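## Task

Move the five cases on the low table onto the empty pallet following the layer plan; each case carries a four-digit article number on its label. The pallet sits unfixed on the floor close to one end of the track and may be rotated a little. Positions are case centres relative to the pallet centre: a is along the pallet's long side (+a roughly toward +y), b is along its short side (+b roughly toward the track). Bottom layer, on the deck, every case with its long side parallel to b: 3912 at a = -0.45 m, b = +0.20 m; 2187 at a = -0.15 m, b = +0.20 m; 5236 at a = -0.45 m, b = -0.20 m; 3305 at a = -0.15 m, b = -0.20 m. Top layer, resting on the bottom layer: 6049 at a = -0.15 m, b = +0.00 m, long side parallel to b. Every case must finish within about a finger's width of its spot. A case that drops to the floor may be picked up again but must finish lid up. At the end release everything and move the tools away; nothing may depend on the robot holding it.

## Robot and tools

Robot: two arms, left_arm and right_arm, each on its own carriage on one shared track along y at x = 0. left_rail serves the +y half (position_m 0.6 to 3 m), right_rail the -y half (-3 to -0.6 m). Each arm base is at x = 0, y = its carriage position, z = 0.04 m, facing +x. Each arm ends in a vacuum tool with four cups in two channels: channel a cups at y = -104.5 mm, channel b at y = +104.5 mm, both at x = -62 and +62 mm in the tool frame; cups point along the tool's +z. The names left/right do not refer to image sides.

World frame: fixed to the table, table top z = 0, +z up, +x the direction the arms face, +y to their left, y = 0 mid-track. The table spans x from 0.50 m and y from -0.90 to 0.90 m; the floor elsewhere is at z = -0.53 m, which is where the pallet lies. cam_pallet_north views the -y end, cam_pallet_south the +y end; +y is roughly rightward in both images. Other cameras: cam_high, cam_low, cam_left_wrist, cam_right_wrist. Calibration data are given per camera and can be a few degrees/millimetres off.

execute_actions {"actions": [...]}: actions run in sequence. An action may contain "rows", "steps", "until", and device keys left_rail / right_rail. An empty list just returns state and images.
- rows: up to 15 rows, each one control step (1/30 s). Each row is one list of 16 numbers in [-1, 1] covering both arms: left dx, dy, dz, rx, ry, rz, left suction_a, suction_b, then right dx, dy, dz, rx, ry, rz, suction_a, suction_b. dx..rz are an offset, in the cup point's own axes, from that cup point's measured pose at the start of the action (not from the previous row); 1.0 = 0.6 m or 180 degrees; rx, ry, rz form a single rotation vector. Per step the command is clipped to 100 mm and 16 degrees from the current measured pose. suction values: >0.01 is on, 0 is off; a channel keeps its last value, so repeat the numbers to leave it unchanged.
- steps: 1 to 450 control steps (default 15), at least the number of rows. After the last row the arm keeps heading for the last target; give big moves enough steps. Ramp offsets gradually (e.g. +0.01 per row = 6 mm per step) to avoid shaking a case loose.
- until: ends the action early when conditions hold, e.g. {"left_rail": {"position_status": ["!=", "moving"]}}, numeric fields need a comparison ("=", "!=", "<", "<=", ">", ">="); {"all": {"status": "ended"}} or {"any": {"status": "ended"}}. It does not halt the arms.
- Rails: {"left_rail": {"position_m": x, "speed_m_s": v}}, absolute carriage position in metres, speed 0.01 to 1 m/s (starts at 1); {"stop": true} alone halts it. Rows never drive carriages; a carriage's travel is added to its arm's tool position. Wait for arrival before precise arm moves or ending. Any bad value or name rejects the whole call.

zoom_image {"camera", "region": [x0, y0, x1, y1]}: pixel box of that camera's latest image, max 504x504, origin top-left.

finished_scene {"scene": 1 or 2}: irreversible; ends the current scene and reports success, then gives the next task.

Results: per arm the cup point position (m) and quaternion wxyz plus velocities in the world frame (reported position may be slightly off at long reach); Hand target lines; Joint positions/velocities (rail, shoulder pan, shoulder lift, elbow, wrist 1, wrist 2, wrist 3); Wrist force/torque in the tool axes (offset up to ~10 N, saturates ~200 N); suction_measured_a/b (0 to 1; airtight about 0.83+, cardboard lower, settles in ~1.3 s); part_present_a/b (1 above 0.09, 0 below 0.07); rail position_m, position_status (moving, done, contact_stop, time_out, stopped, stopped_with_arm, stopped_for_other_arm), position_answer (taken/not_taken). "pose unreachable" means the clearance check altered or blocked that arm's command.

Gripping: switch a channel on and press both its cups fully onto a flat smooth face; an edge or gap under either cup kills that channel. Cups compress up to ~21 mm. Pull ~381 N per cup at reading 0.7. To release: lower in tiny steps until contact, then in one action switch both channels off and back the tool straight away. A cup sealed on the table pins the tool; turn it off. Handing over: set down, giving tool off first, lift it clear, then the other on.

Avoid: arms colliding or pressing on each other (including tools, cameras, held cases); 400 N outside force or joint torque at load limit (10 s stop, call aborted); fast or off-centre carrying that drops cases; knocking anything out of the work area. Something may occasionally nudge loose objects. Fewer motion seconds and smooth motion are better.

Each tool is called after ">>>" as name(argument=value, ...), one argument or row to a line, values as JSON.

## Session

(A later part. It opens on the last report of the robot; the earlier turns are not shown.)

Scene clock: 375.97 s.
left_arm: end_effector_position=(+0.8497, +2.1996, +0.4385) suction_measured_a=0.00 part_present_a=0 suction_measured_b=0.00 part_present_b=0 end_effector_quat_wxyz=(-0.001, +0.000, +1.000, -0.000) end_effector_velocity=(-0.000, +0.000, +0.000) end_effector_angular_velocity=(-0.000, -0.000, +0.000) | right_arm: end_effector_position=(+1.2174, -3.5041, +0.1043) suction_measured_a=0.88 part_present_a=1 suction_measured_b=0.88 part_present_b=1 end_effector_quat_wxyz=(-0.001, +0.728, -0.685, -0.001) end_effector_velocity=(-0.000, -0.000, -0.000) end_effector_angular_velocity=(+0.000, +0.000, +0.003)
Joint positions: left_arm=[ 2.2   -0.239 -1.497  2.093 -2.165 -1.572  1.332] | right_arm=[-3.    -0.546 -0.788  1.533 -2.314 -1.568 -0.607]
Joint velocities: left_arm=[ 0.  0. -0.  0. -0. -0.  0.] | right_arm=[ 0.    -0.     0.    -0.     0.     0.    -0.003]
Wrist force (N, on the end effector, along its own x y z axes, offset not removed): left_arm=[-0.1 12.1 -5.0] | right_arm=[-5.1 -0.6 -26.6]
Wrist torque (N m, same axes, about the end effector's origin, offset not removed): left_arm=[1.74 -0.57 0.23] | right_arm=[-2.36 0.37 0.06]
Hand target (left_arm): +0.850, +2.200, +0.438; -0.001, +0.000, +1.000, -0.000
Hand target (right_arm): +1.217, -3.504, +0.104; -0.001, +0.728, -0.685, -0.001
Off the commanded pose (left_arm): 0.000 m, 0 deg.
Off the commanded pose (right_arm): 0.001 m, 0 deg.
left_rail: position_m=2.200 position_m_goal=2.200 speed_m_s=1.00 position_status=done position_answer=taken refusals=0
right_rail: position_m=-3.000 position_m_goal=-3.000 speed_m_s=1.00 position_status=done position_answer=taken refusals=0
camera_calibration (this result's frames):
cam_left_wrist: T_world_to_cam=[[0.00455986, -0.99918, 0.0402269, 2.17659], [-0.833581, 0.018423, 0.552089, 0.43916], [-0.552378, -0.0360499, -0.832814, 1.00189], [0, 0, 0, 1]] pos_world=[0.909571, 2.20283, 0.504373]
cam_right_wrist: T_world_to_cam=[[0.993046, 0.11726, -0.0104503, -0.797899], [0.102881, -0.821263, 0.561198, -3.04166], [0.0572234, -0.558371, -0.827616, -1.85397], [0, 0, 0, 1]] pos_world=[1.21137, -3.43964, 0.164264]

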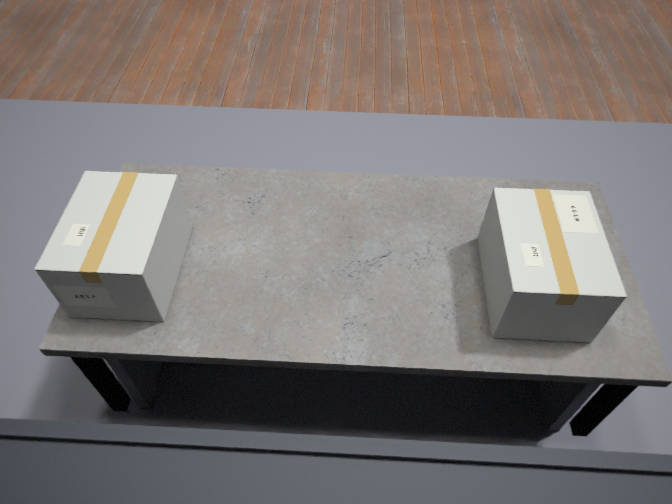

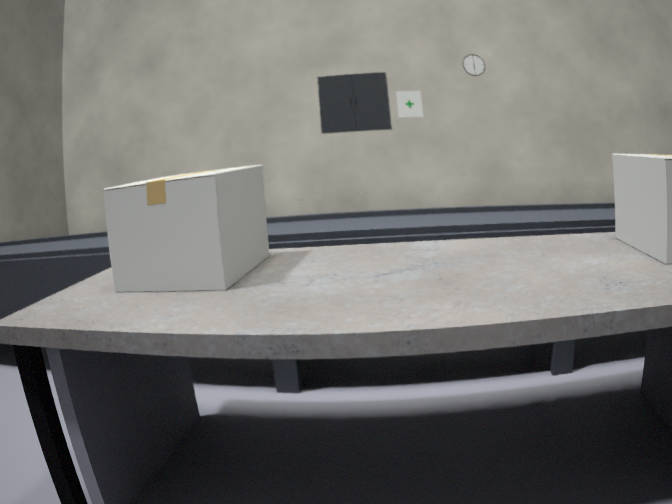

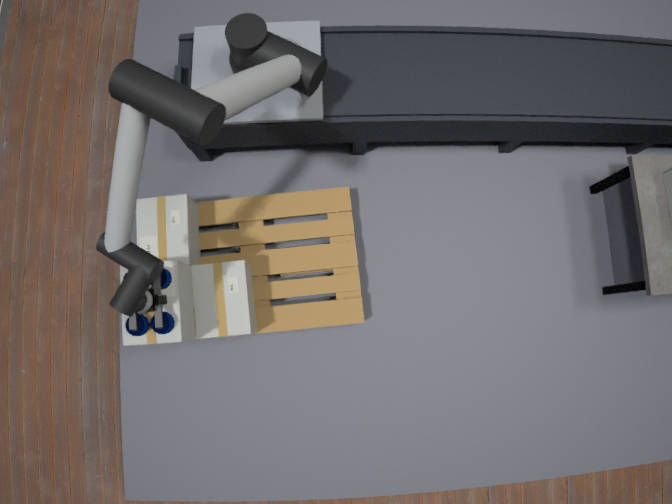

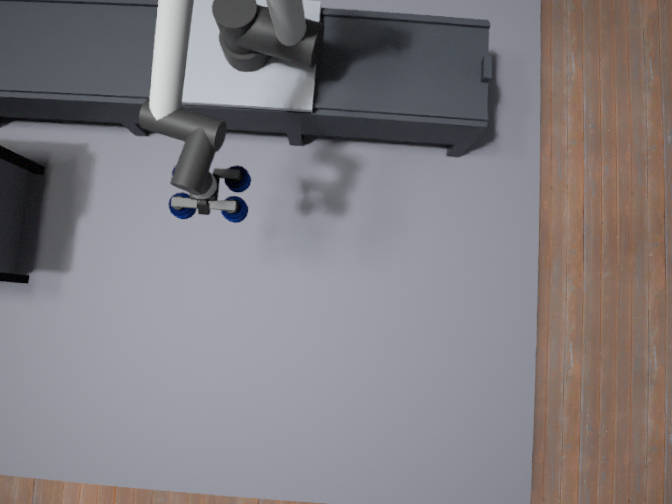

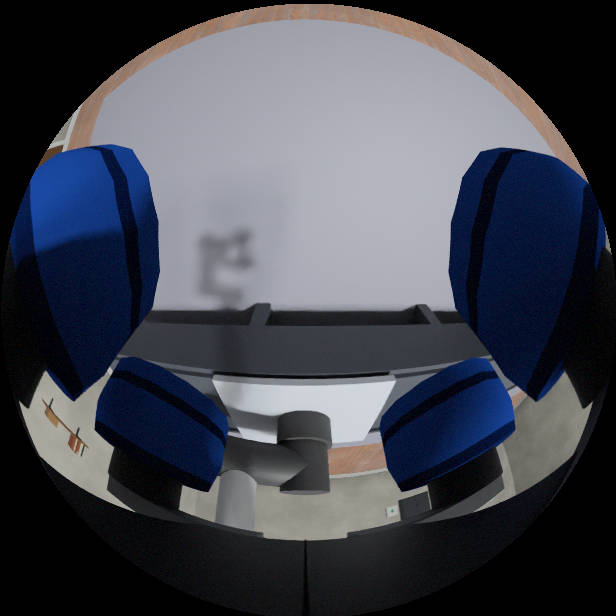

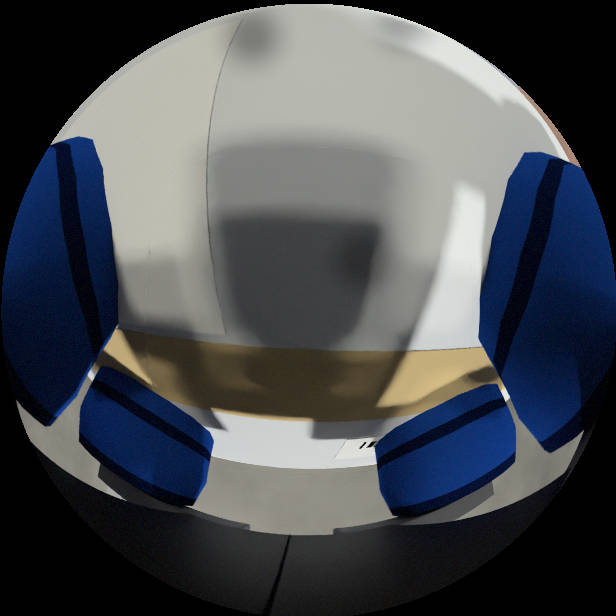

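>>> execute_actions(
  actions=[
    {"rows":[[0,0,0,0,0,0,0,0,0.025,-0.005,0,0,0,0,1,1],[0,0,0,0,0,0,0,0,0.052,-0.005,0,0,0,0,1,1],[0,0,0,0,0,0,0,0,0.052,-0.005,0,0,0,0,1,1],[0,0,0,0,0,0,0,0,0.052,-0.005,0,0,0,0,1,1],[0,0,0,0,0,0,0,0,0.052,-0.005,0.02,0,0,0,1,1],[0,0,0,0,0,0,0,0,0.052,-0.005,0.05,0,0,0,1,1],[0,0,0,0,0,0,0,0,0.052,-0.005,0.09,0,0,0,1,1],[0,0,0,0,0,0,0,0,0.052,-0.005,0.13,0,0,0,1,1],[0,0,0,0,0,0,0,0,0.052,-0.005,0.17,0,0,0,1,1],[0,0,0,0,0,0,0,0,0.052,-0.005,0.22,0,0,0,1,1],[0,0,0,0,0,0,0,0,0.052,-0.005,0.27,0,0,0,1,1],[0,0,0,0,0,0,0,0,0.052,-0.005,0.32,0,0,0,1,1],[0,0,0,0,0,0,0,0,0.052,-0.005,0.37,0,0,0,1,1],[0,0,0,0,0,0,0,0,0.052,-0.005,0.40,0,0,0,1,1],[0,0,0,0,0,0,0,0,0.052,-0.005,0.43,0,0,0,1,1]],"steps":34},
  ],
)

>>> zoom_image(
  camera="cam_pallet_north",
  region=[120, 240, 270, 360],
)

Scene clock: 385.90 s.
left_arm: end_effector_position=(+0.8497, +2.1996, +0.4385) suction_measured_a=0.00 part_present_a=0 suction_measured_b=0.00 part_present_b=0 end_effector_quat_wxyz=(-0.001, +0.000, +1.000, -0.000) end_effector_velocity=(-0.000, +0.000, +0.000) end_effector_angular_velocity=(-0.000, -0.000, +0.000) | right_arm: end_effector_position=(+1.2228, -3.5341, -0.1535) suction_measured_a=0.88 part_present_a=1 suction_measured_b=0.88 part_present_b=1 end_effector_quat_wxyz=(-0.001, +0.728, -0.685, -0.001) end_effector_velocity=(+0.000, +0.000, -0.002) end_effector_angular_velocity=(+0.000, +0.000, +0.000)
Joint positions: left_arm=[ 2.2   -0.239 -1.497  2.093 -2.165 -1.572  1.332] | right_arm=[-3.    -0.564 -0.55   1.497 -2.516 -1.568 -0.624]
Joint velocities: left_arm=[ 0.  0. -0.  0. -0.  0.  0.] | right_arm=[ 0.     0.     0.002 -0.001 -0.     0.     0.   ]
Wrist force (N, on the end effector, along its own x y z axes, offset not removed): left_arm=[-6.3 4.4 -3.8] | right_arm=[0.9 -4.1 -21.9]
Wrist torque (N m, same axes, about the end effector's origin, offset not removed): left_arm=[0.80 0.42 0.27] | right_arm=[-2.99 -0.57 -0.06]
Hand target (left_arm): +0.850, +2.200, +0.438; -0.001, +0.000, +1.000, -0.000
Hand target (right_arm): +1.223, -3.534, -0.154; -0.001, +0.728, -0.685, -0.001
Off the commanded pose (left_arm): 0.000 m, 0 deg.
Off the commanded pose (right_arm): 0.001 m, 0 deg.
left_rail: position_m=2.200 position_m_goal=2.200 speed_m_s=1.00 position_status=done position_answer=taken refusals=0
right_rail: position_m=-3.000 position_m_goal=-3.000 speed_m_s=1.00 position_status=done position_answer=taken refusals=0
camera_calibration (this result's frames):
cam_left_wrist: T_world_to_cam=[[0.0045601, -0.99918, 0.0402271, 2.17659], [-0.833581, 0.0184228, 0.552089, 0.43916], [-0.552378, -0.0360502, -0.832814, 1.00189], [0, 0, 0, 1]] pos_world=[0.909571, 2.20283, 0.504373]
cam_right_wrist: T_world_to_cam=[[0.993049, 0.117244, -0.0103443, -0.802504], [0.102807, -0.821245, 0.561237, -2.92205], [0.0573067, -0.558399, -0.827591, -2.08452], [0, 0, 0, 1]] pos_world=[1.21679, -3.46962, -0.0934643]

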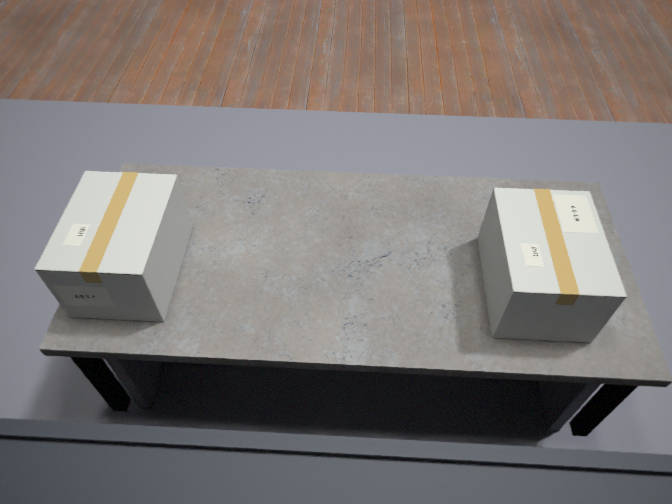

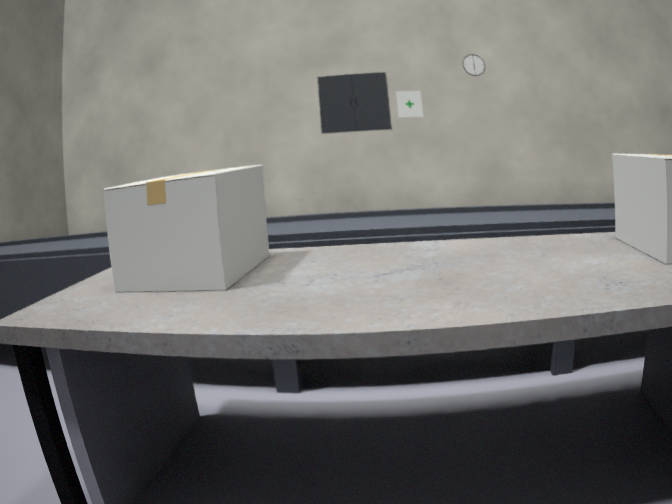

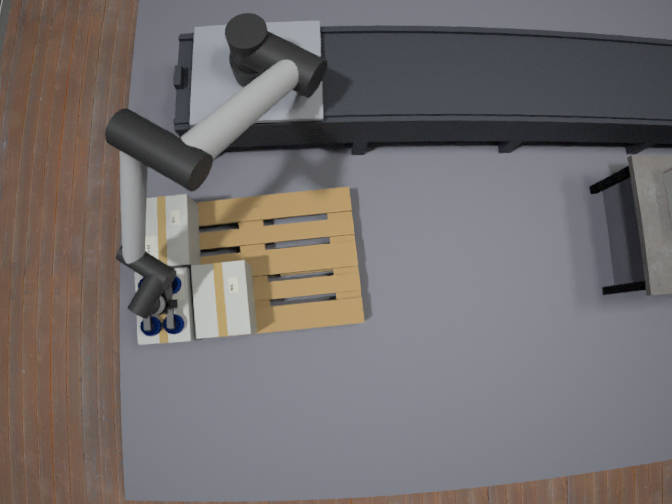

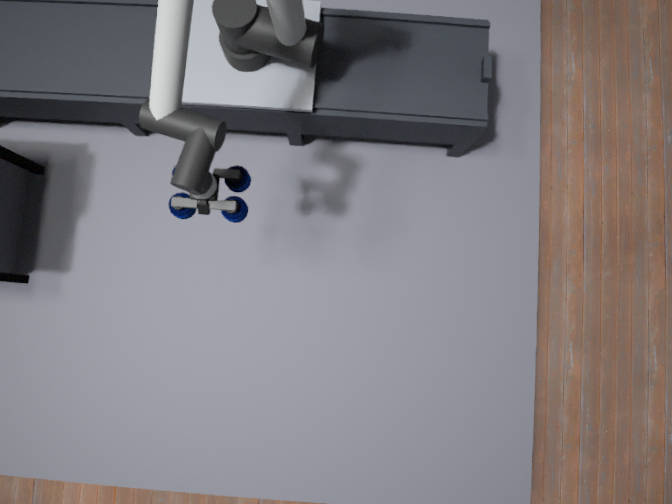

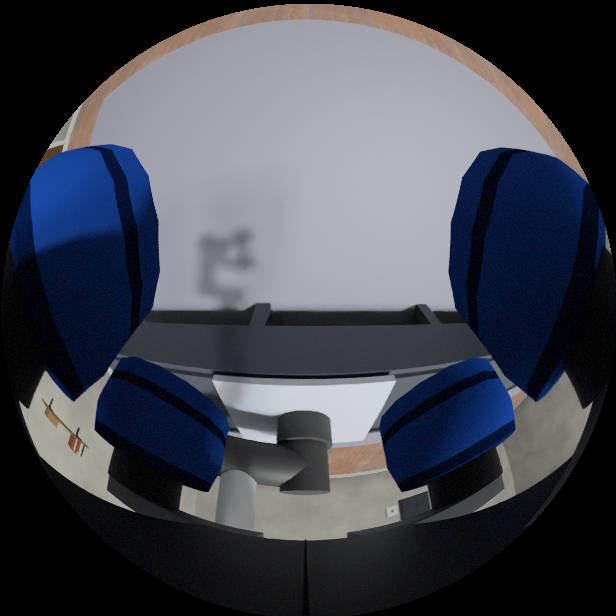

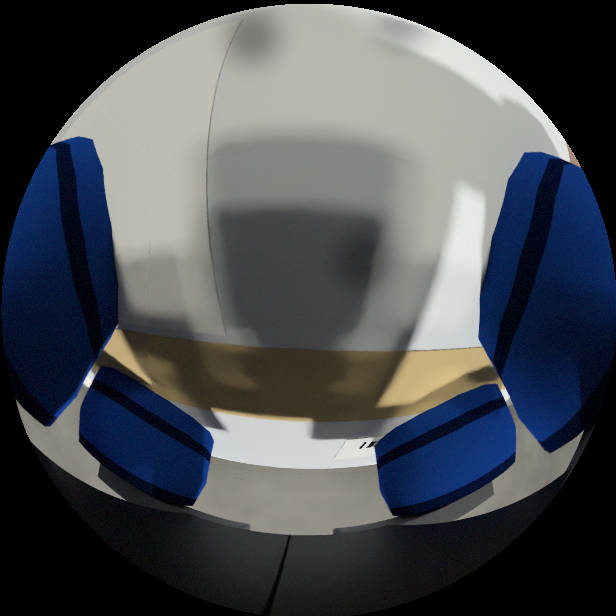

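Region (120, 240, 270, 360) of cam_pallet_north's 672x504 image, scaled by 3.360, with more detail than that image has; it fills the top 403 rows of this view, and the rest is white.

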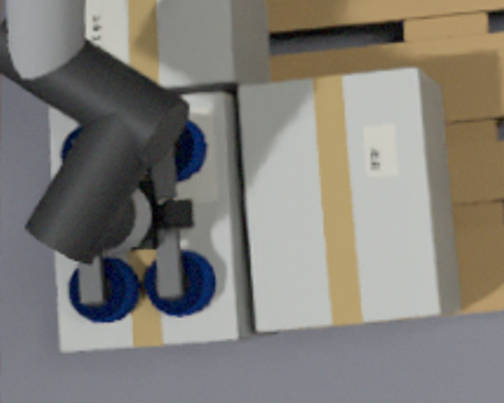

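>>> execute_actions(
  actions=[
    {"rows":[[0,0,0,0,0,0,0,0,-0.007,0.005,0,0,0,0,1,1],[0,0,0,0,0,0,0,0,-0.014,0.01,0.003,0,0,0,1,1],[0,0,0,0,0,0,0,0,-0.022,0.015,0.006,0,0,0,1,1],[0,0,0,0,0,0,0,0,-0.022,0.015,0.009,0,0,0,1,1],[0,0,0,0,0,0,0,0,-0.022,0.015,0.012,0,0,0,1,1],[0,0,0,0,0,0,0,0,-0.022,0.015,0.015,0,0,0,1,1]],"steps":16},
  ],
)

>>> zoom_image(
  camera="cam_pallet_north",
  region=[120, 240, 270, 360],
)

Scene clock: 412.90 s.
left_arm: end_effector_position=(+0.8497, +2.1996, +0.4385) suction_measured_a=0.00 part_present_a=0 suction_measured_b=0.00 part_present_b=0 end_effector_quat_wxyz=(-0.001, +0.000, +1.000, -0.000) end_effector_velocity=(+0.000, -0.000, -0.000) end_effector_angular_velocity=(+0.000, +0.000, +0.000) | right_arm: end_effector_position=(+1.2131, -3.5215, -0.1622) suction_measured_a=0.88 part_present_a=1 suction_measured_b=0.88 part_present_b=1 end_effector_quat_wxyz=(-0.001, +0.728, -0.685, -0.001) end_effector_velocity=(-0.001, +0.001, -0.002) end_effector_angular_velocity=(+0.000, +0.000, -0.000)
Joint positions: left_arm=[ 2.2   -0.239 -1.497  2.093 -2.165 -1.572  1.332] | right_arm=[-3.    -0.56  -0.551  1.521 -2.539 -1.568 -0.62 ]
Joint velocities: left_arm=[ 0. -0.  0. -0.  0. -0. -0.] | right_arm=[ 0.     0.     0.001  0.002 -0.002  0.     0.   ]
Wrist force (N, on the end effector, along its own x y z axes, offset not removed): left_arm=[-1.7 6.5 -0.8] | right_arm=[-1.6 2.3 -23.1]
Wrist torque (N m, same axes, about the end effector's origin, offset not removed): left_arm=[1.11 -0.04 0.19] | right_arm=[-2.01 -0.27 -0.07]
Hand target (left_arm): +0.850, +2.200, +0.438; -0.001, +0.000, +1.000, -0.000
Hand target (right_arm): +1.213, -3.521, -0.162; -0.001, +0.728, -0.685, -0.001
Off the commanded pose (left_arm): 0.000 m, 0 deg.
Off the commanded pose (right_arm): 0.000 m, 0 deg.
left_rail: position_m=2.200 position_m_goal=2.200 speed_m_s=1.00 position_status=done position_answer=taken refusals=0
right_rail: position_m=-3.000 position_m_goal=-3.000 speed_m_s=1.00 position_status=done position_answer=taken refusals=0
camera_calibration (this result's frames):
cam_left_wrist: T_world_to_cam=[[0.00456002, -0.99918, 0.0402271, 2.17659], [-0.833581, 0.0184229, 0.552089, 0.43916], [-0.552378, -0.0360501, -0.832814, 1.00189], [0, 0, 0, 1]] pos_world=[0.909571, 2.20283, 0.504373]
cam_right_wrist: T_world_to_cam=[[0.99305, 0.117242, -0.010258, -0.794483], [0.102755, -0.821243, 0.561249, -2.90574], [0.0573775, -0.558403, -0.827583, -2.0843], [0, 0, 0, 1]] pos_world=[1.20713, -3.45705, -0.102234]

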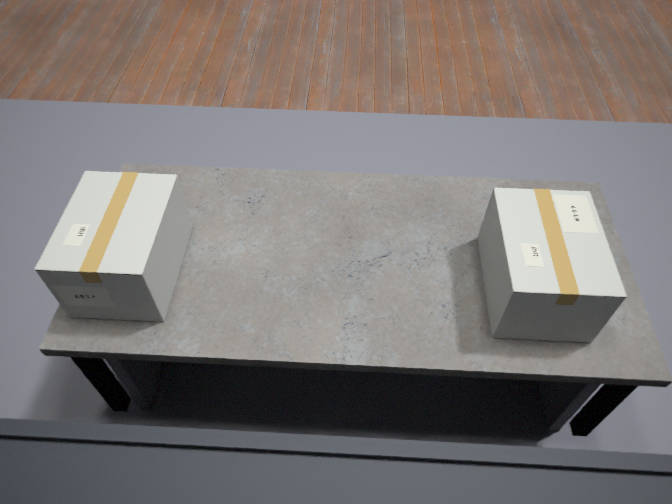

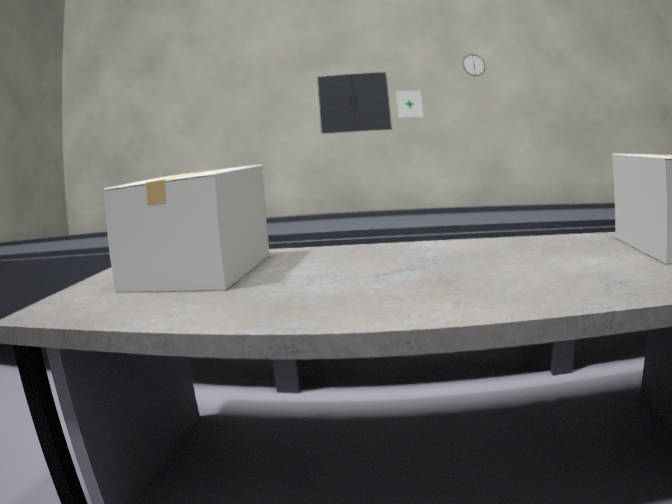

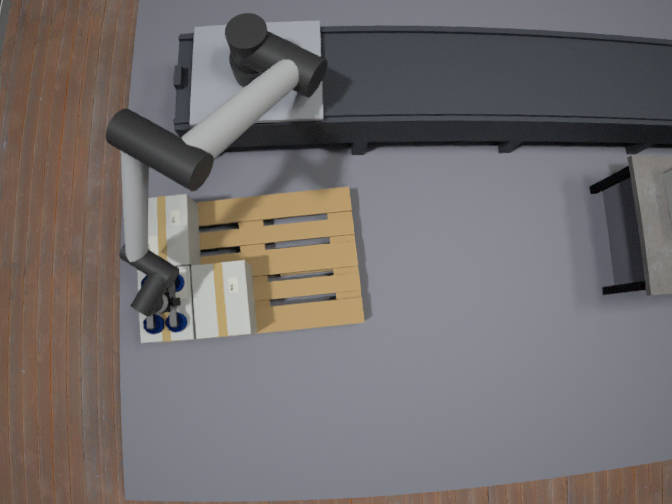

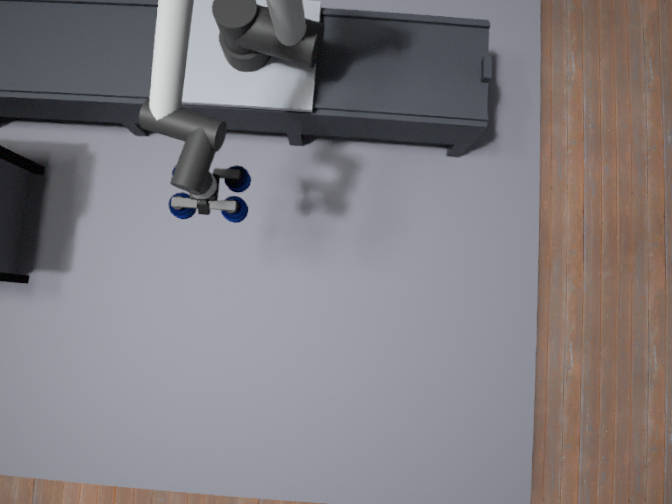

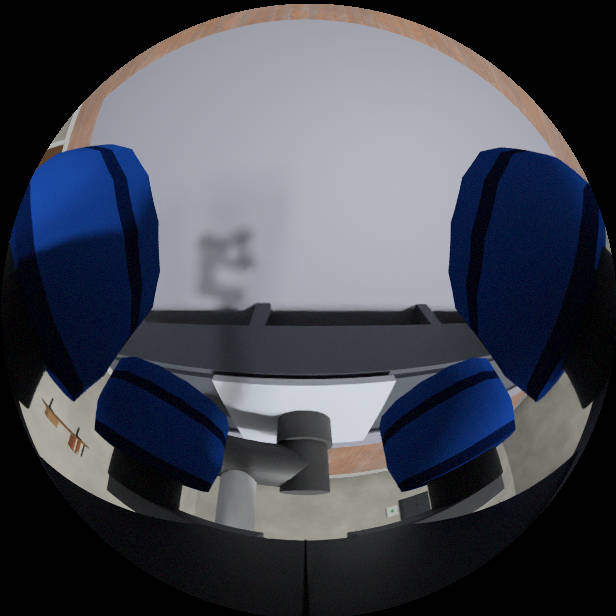

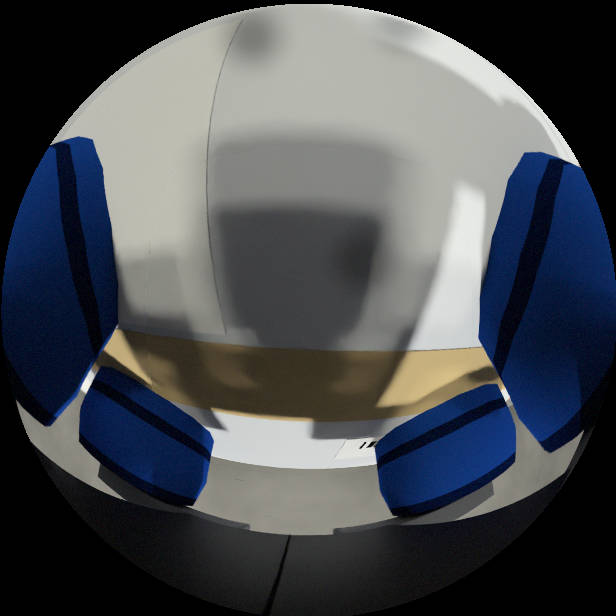

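Region (120, 240, 270, 360) of cam_pallet_north's 672x504 image, scaled by 3.360, with more detail than that image has; it fills the top 403 rows of this view, and the rest is white.

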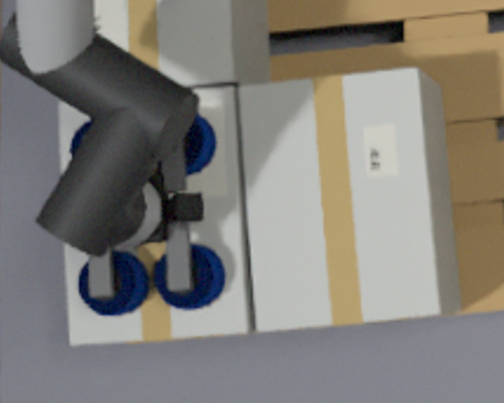

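>>> execute_actions(
  actions=[
    {"rows":[[0,0,0,0,0,0,0,0,0,0,0.003,0,0,0,1,1]],"steps":8},
    {"rows":[[0,0,0,0,0,0,0,0,0,0,0,0,0,0,0,0],[0,0,0,0,0,0,0,0,0,0,-0.002,0,0,0,0,0],[0,0,0,0,0,0,0,0,0,0,-0.005,0,0,0,0,0],[0,0,0,0,0,0,0,0,0,0,-0.008,0,0,0,0,0],[0,0,0,0,0,0,0,0,0,0,-0.011,0,0,0,0,0],[0,0,0,0,0,0,0,0,0,0,-0.014,0,0,0,0,0],[0,0,0,0,0,0,0,0,0,0,-0.017,0,0,0,0,0],[0,0,0,0,0,0,0,0,0,0,-0.02,0,0,0,0,0],[0,0,0,0,0,0,0,0,0,0,-0.024,0,0,0,0,0],[0,0,0,0,0,0,0,0,0,0,-0.028,0,0,0,0,0],[0,0,0,0,0,0,0,0,0,0,-0.034,0,0,0,0,0],[0,0,0,0,0,0,0,0,0,0,-0.04,0,0,0,0,0],[0,0,0,0,0,0,0,0,0,0,-0.05,0,0,0,0,0],[0,0,0,0,0,0,0,0,0,0,-0.07,0,0,0,0,0],[0,0,0,0,0,0,0,0,0,0,-0.1,0,0,0,0,0]],"steps":22},
    {"right_rail":{"position_m":-0.6},"rows":[[0,0,0,0,0,0,0,0,-1.0,0.5,-0.95,0,0,0,0,0]],"steps":42},
    {"rows":[[0,0,0,0,0,0,0,0,-1.0,0,0,0,0,0,0,0]],"steps":30},
    {"rows":[[0,0,0,0,0,0,0,0,-1.0,0,0,0,0,0,0,0]],"steps":34},
    {"rows":[[0,0,0,0,0,0,0,0,-0.15,0,0,0,0,0.02,0,0]],"steps":20},
  ],
)

Scene clock: 431.30 s.
left_arm: end_effector_position=(+0.8497, +2.1996, +0.4385) suction_measured_a=0.00 part_present_a=0 suction_measured_b=0.00 part_present_b=0 end_effector_quat_wxyz=(-0.001, +0.000, +1.000, -0.000) end_effector_velocity=(-0.000, +0.000, +0.000) end_effector_angular_velocity=(-0.000, -0.000, +0.000) | right_arm: end_effector_position=(+0.8230, +0.6592, +0.4073) suction_measured_a=0.00 part_present_a=0 suction_measured_b=0.00 part_present_b=0 end_effector_quat_wxyz=(-0.004, +0.708, -0.706, +0.001) end_effector_velocity=(+0.000, +0.002, +0.000) end_effector_angular_velocity=(-0.001, +0.000, -0.001)
Joint positions: left_arm=[ 2.2   -0.239 -1.497  2.093 -2.165 -1.572  1.332] | right_arm=[-0.6    0.859 -0.763  1.01  -1.825 -1.574  0.856]
Joint velocities: left_arm=[ 0.  0. -0.  0. -0.  0. -0.] | right_arm=[ 0.     0.001  0.002 -0.005  0.003 -0.     0.002]
Wrist force (N, on the end effector, along its own x y z axes, offset not removed): left_arm=[-5.9 6.2 0.5] | right_arm=[-2.8 -0.1 -6.5]
Wrist torque (N m, same axes, about the end effector's origin, offset not removed): left_arm=[0.91 0.47 0.12] | right_arm=[0.32 0.90 0.00]
Hand target (left_arm): +0.850, +2.200, +0.438; -0.001, +0.000, +1.000, -0.000
Hand target (right_arm): +0.823, +0.659, +0.407; -0.004, +0.708, -0.706, +0.001
Off the commanded pose (left_arm): 0.000 m, 0 deg.
Off the commanded pose (right_arm): 0.000 m, 0 deg.
left_rail: position_m=2.200 position_m_goal=2.200 speed_m_s=1.00 position_status=done position_answer=taken refusals=0
right_rail: position_m=-0.600 position_m_goal=-0.600 speed_m_s=1.00 position_status=done position_answer=taken refusals=0
camera_calibration (this result's frames):
cam_left_wrist: T_world_to_cam=[[0.00456, -0.99918, 0.040227, 2.17659], [-0.833581, 0.0184229, 0.552089, 0.43916], [-0.552378, -0.03605, -0.832814, 1.00189], [0, 0, 0, 1]] pos_world=[0.909571, 2.20283, 0.504373]
cam_right_wrist: T_world_to_cam=[[0.998255, 0.0589572, -0.00329604, -0.860043], [0.0506295, -0.825855, 0.561604, 0.293853], [0.0303886, -0.560791, -0.827399, 0.767693], [0, 0, 0, 1]] pos_world=[0.820335, 0.723902, 0.467324]

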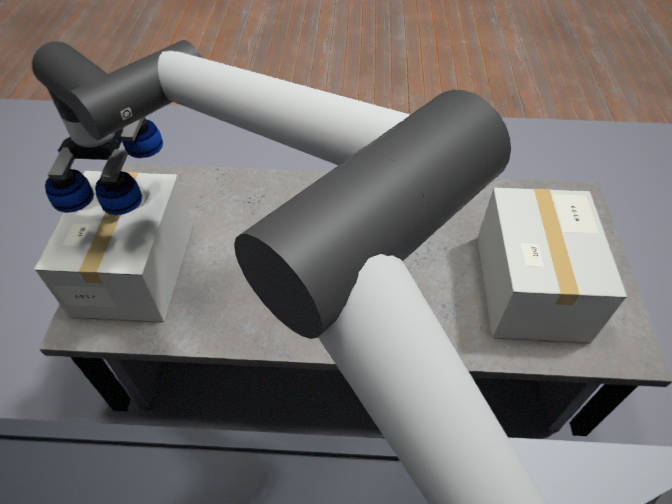

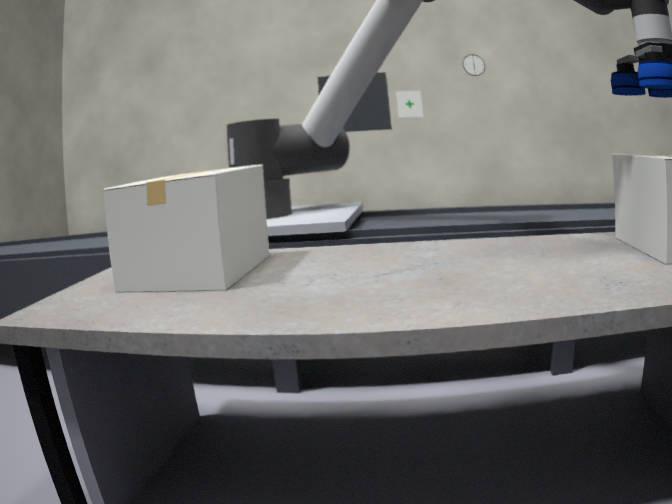

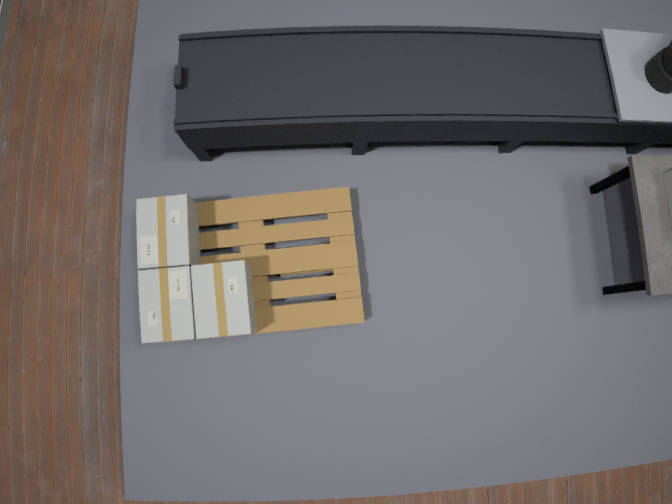

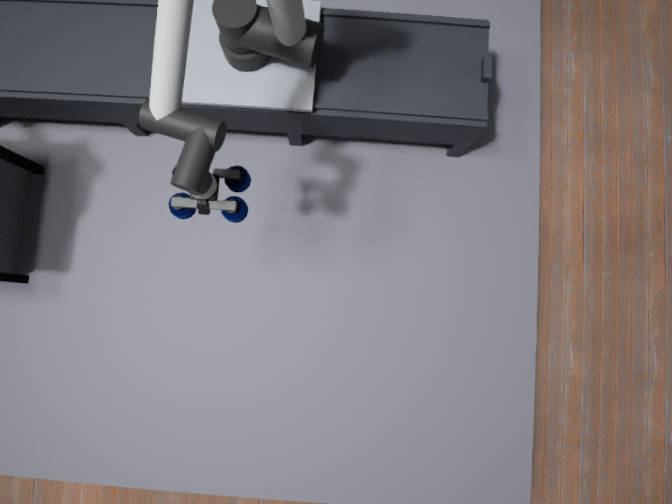

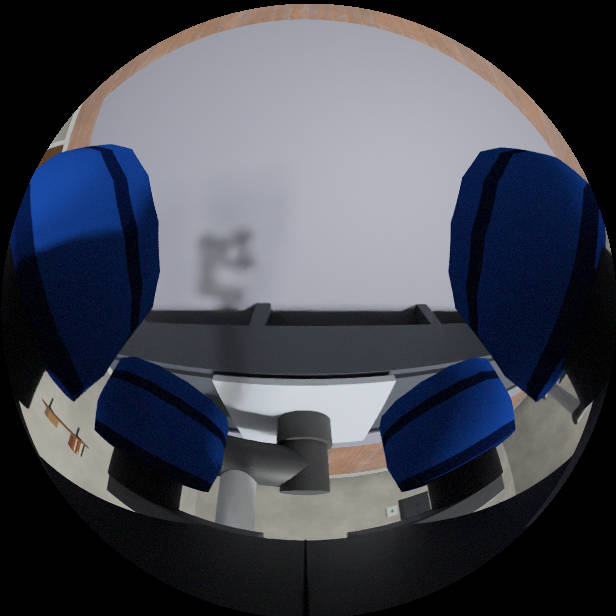

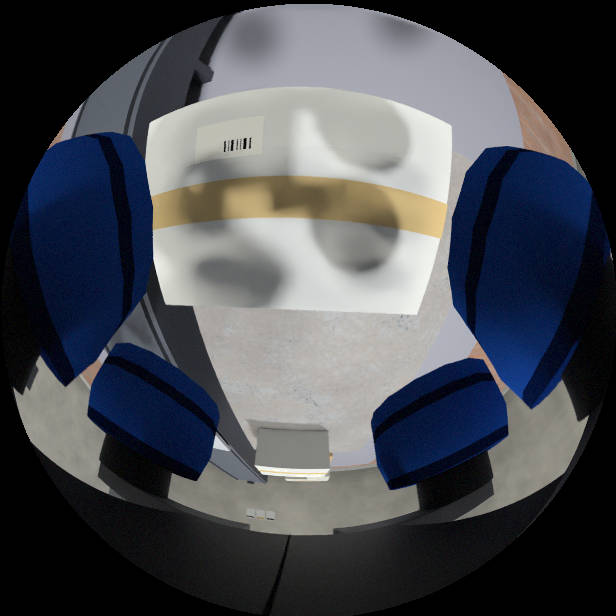

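>>> execute_actions(
  actions=[
    {"rows":[[0,0,0,0,0,0,0,0,-0.079,0.042,0.24,-0.0025,0.001,0,0,0]],"steps":27},
    {"rows":[[0,0,0,0,0,0,0,0,0,0,0.01,0,0,0,1,1],[0,0,0,0,0,0,0,0,0,0,0.02,0,0,0,1,1],[0,0,0,0,0,0,0,0,0,0,0.03,0,0,0,1,1],[0,0,0,0,0,0,0,0,0,0,0.04,0,0,0,1,1],[0,0,0,0,0,0,0,0,0,0,0.045,0,0,0,1,1]],"steps":25},
    {"rows":[[0,0,0,0,0,0,0,0,0,0,-0.01,0,0,0,1,1],[0,0,0,0,0,0,0,0,0,0,-0.03,0,0,0,1,1],[0,0,0,0,0,0,0,0,0.01,0,-0.06,0,0,0,1,1],[0,0,0,0,0,0,0,0,0.03,0,-0.09,0,0,0,1,1],[0,0,0,0,0,0,0,0,0.06,0,-0.12,0,0,0,1,1],[0,0,0,0,0,0,0,0,0.1,0,-0.15,0,0,0,1,1],[0,0,0,0,0,0,0,0,0.15,0,-0.18,0,0,0,1,1],[0,0,0,0,0,0,0,0,0.2,0,-0.21,0,0,0,1,1],[0,0,0,0,0,0,0,0,0.25,0,-0.25,0,0,0,1,1],[0,0,0,0,0,0,0,0,0.3,0,-0.29,0,0,0,1,1],[0,0,0,0,0,0,0,0,0.35,0,-0.33,0,0,0,1,1],[0,0,0,0,0,0,0,0,0.4,0,-0.37,0,0,0,1,1],[0,0,0,0,0,0,0,0,0.45,0,-0.40,0,0,0,1,1],[0,0,0,0,0,0,0,0,0.5,0,-0.43,0,0,0,1,1],[0,0,0,0,0,0,0,0,0.55,0,-0.46,0,0,0,1,1]],"steps":30},
  ],
)

Scene clock: 457.20 s.
left_arm: end_effector_position=(+0.8497, +2.1996, +0.4385) suction_measured_a=0.00 part_present_a=0 suction_measured_b=0.00 part_present_b=0 end_effector_quat_wxyz=(-0.001, +0.000, +1.000, -0.000) end_effector_velocity=(-0.000, +0.000, +0.000) end_effector_angular_velocity=(-0.000, -0.000, +0.000) | right_arm: end_effector_position=(+0.7998, +0.3824, +0.5079) suction_measured_a=0.88 part_present_a=1 suction_measured_b=0.88 part_present_b=1 end_effector_quat_wxyz=(+0.000, +0.708, -0.706, -0.001) end_effector_velocity=(-0.008, -0.063, +0.039) end_effector_angular_velocity=(+0.004, +0.002, +0.003)
Joint positions: left_arm=[ 2.2   -0.239 -1.497  2.093 -2.165 -1.572  1.332] | right_arm=[-0.6    0.728 -1.083  1.42  -1.908 -1.57   0.726]
Joint velocities: left_arm=[ 0.  0. -0.  0. -0. -0. -0.] | right_arm=[ 0.    -0.034 -0.076  0.064  0.01   0.004 -0.037]
Wrist force (N, on the end effector, along its own x y z axes, offset not removed): left_arm=[-1.0 5.1 -0.2] | right_arm=[1.7 -3.0 -36.4]
Wrist torque (N m, same axes, about the end effector's origin, offset not removed): left_arm=[0.97 -0.24 0.24] | right_arm=[-4.22 2.01 0.11]
Hand target (left_arm): +0.850, +2.200, +0.438; -0.001, +0.000, +1.000, -0.000
Hand target (right_arm): +0.799, +0.377, +0.512; +0.000, +0.708, -0.706, -0.001
Off the commanded pose (left_arm): 0.000 m, 0 deg.
Off the commanded pose (right_arm): 0.007 m, 0 deg.
left_rail: position_m=2.200 position_m_goal=2.200 speed_m_s=1.00 position_status=done position_answer=taken refusals=0
right_rail: position_m=-0.600 position_m_goal=-0.600 speed_m_s=1.00 position_status=done position_answer=taken refusals=0
camera_calibration (this result's frames):
cam_left_wrist: T_world_to_cam=[[0.00456012, -0.99918, 0.0402272, 2.17659], [-0.833581, 0.0184229, 0.552089, 0.43916], [-0.552378, -0.0360503, -0.832814, 1.00189], [0, 0, 0, 1]] pos_world=[0.909571, 2.20283, 0.504373]
cam_right_wrist: T_world_to_cam=[[0.998202, 0.0587296, -0.0119502, -0.815745], [0.0552327, -0.824038, 0.563836, 0.00449391], [0.0232664, -0.563482, -0.8258, 0.702324], [0, 0, 0, 1]] pos_world=[0.79769, 0.447359, 0.567697]

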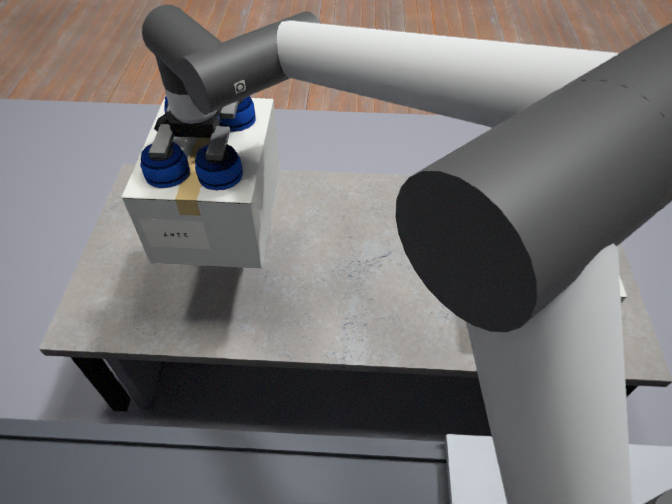

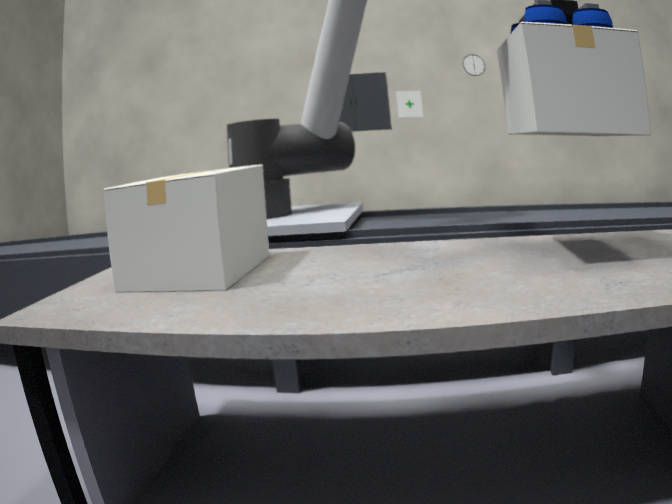

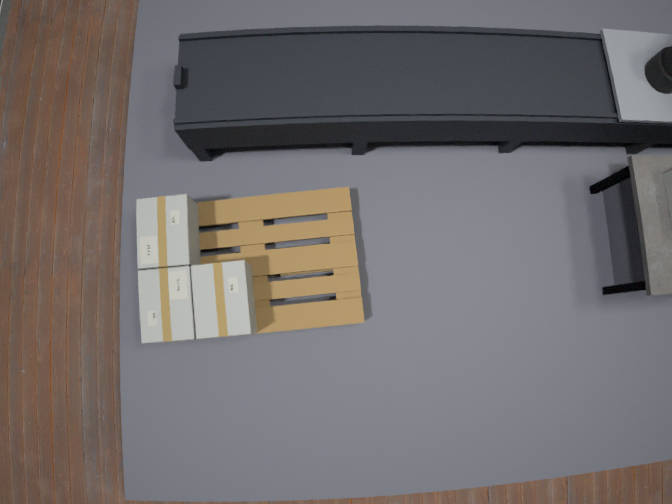

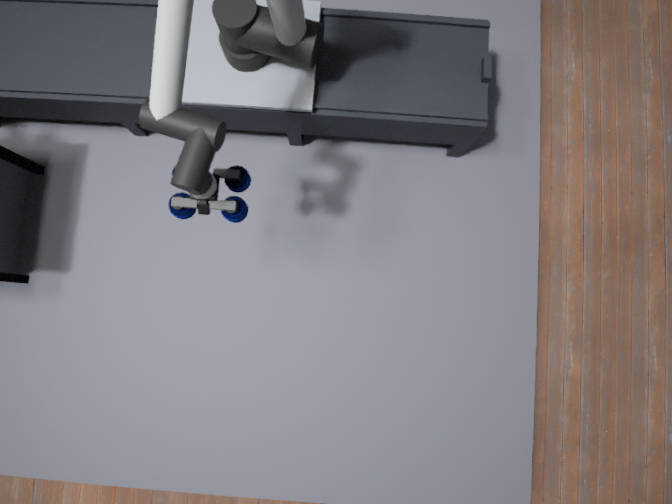

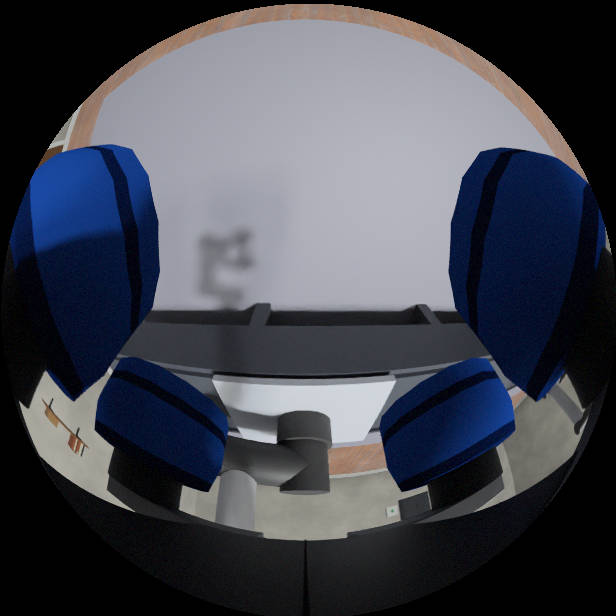

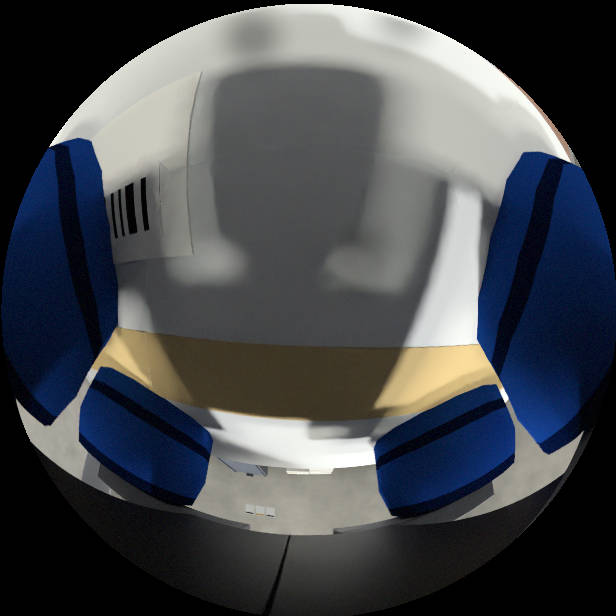

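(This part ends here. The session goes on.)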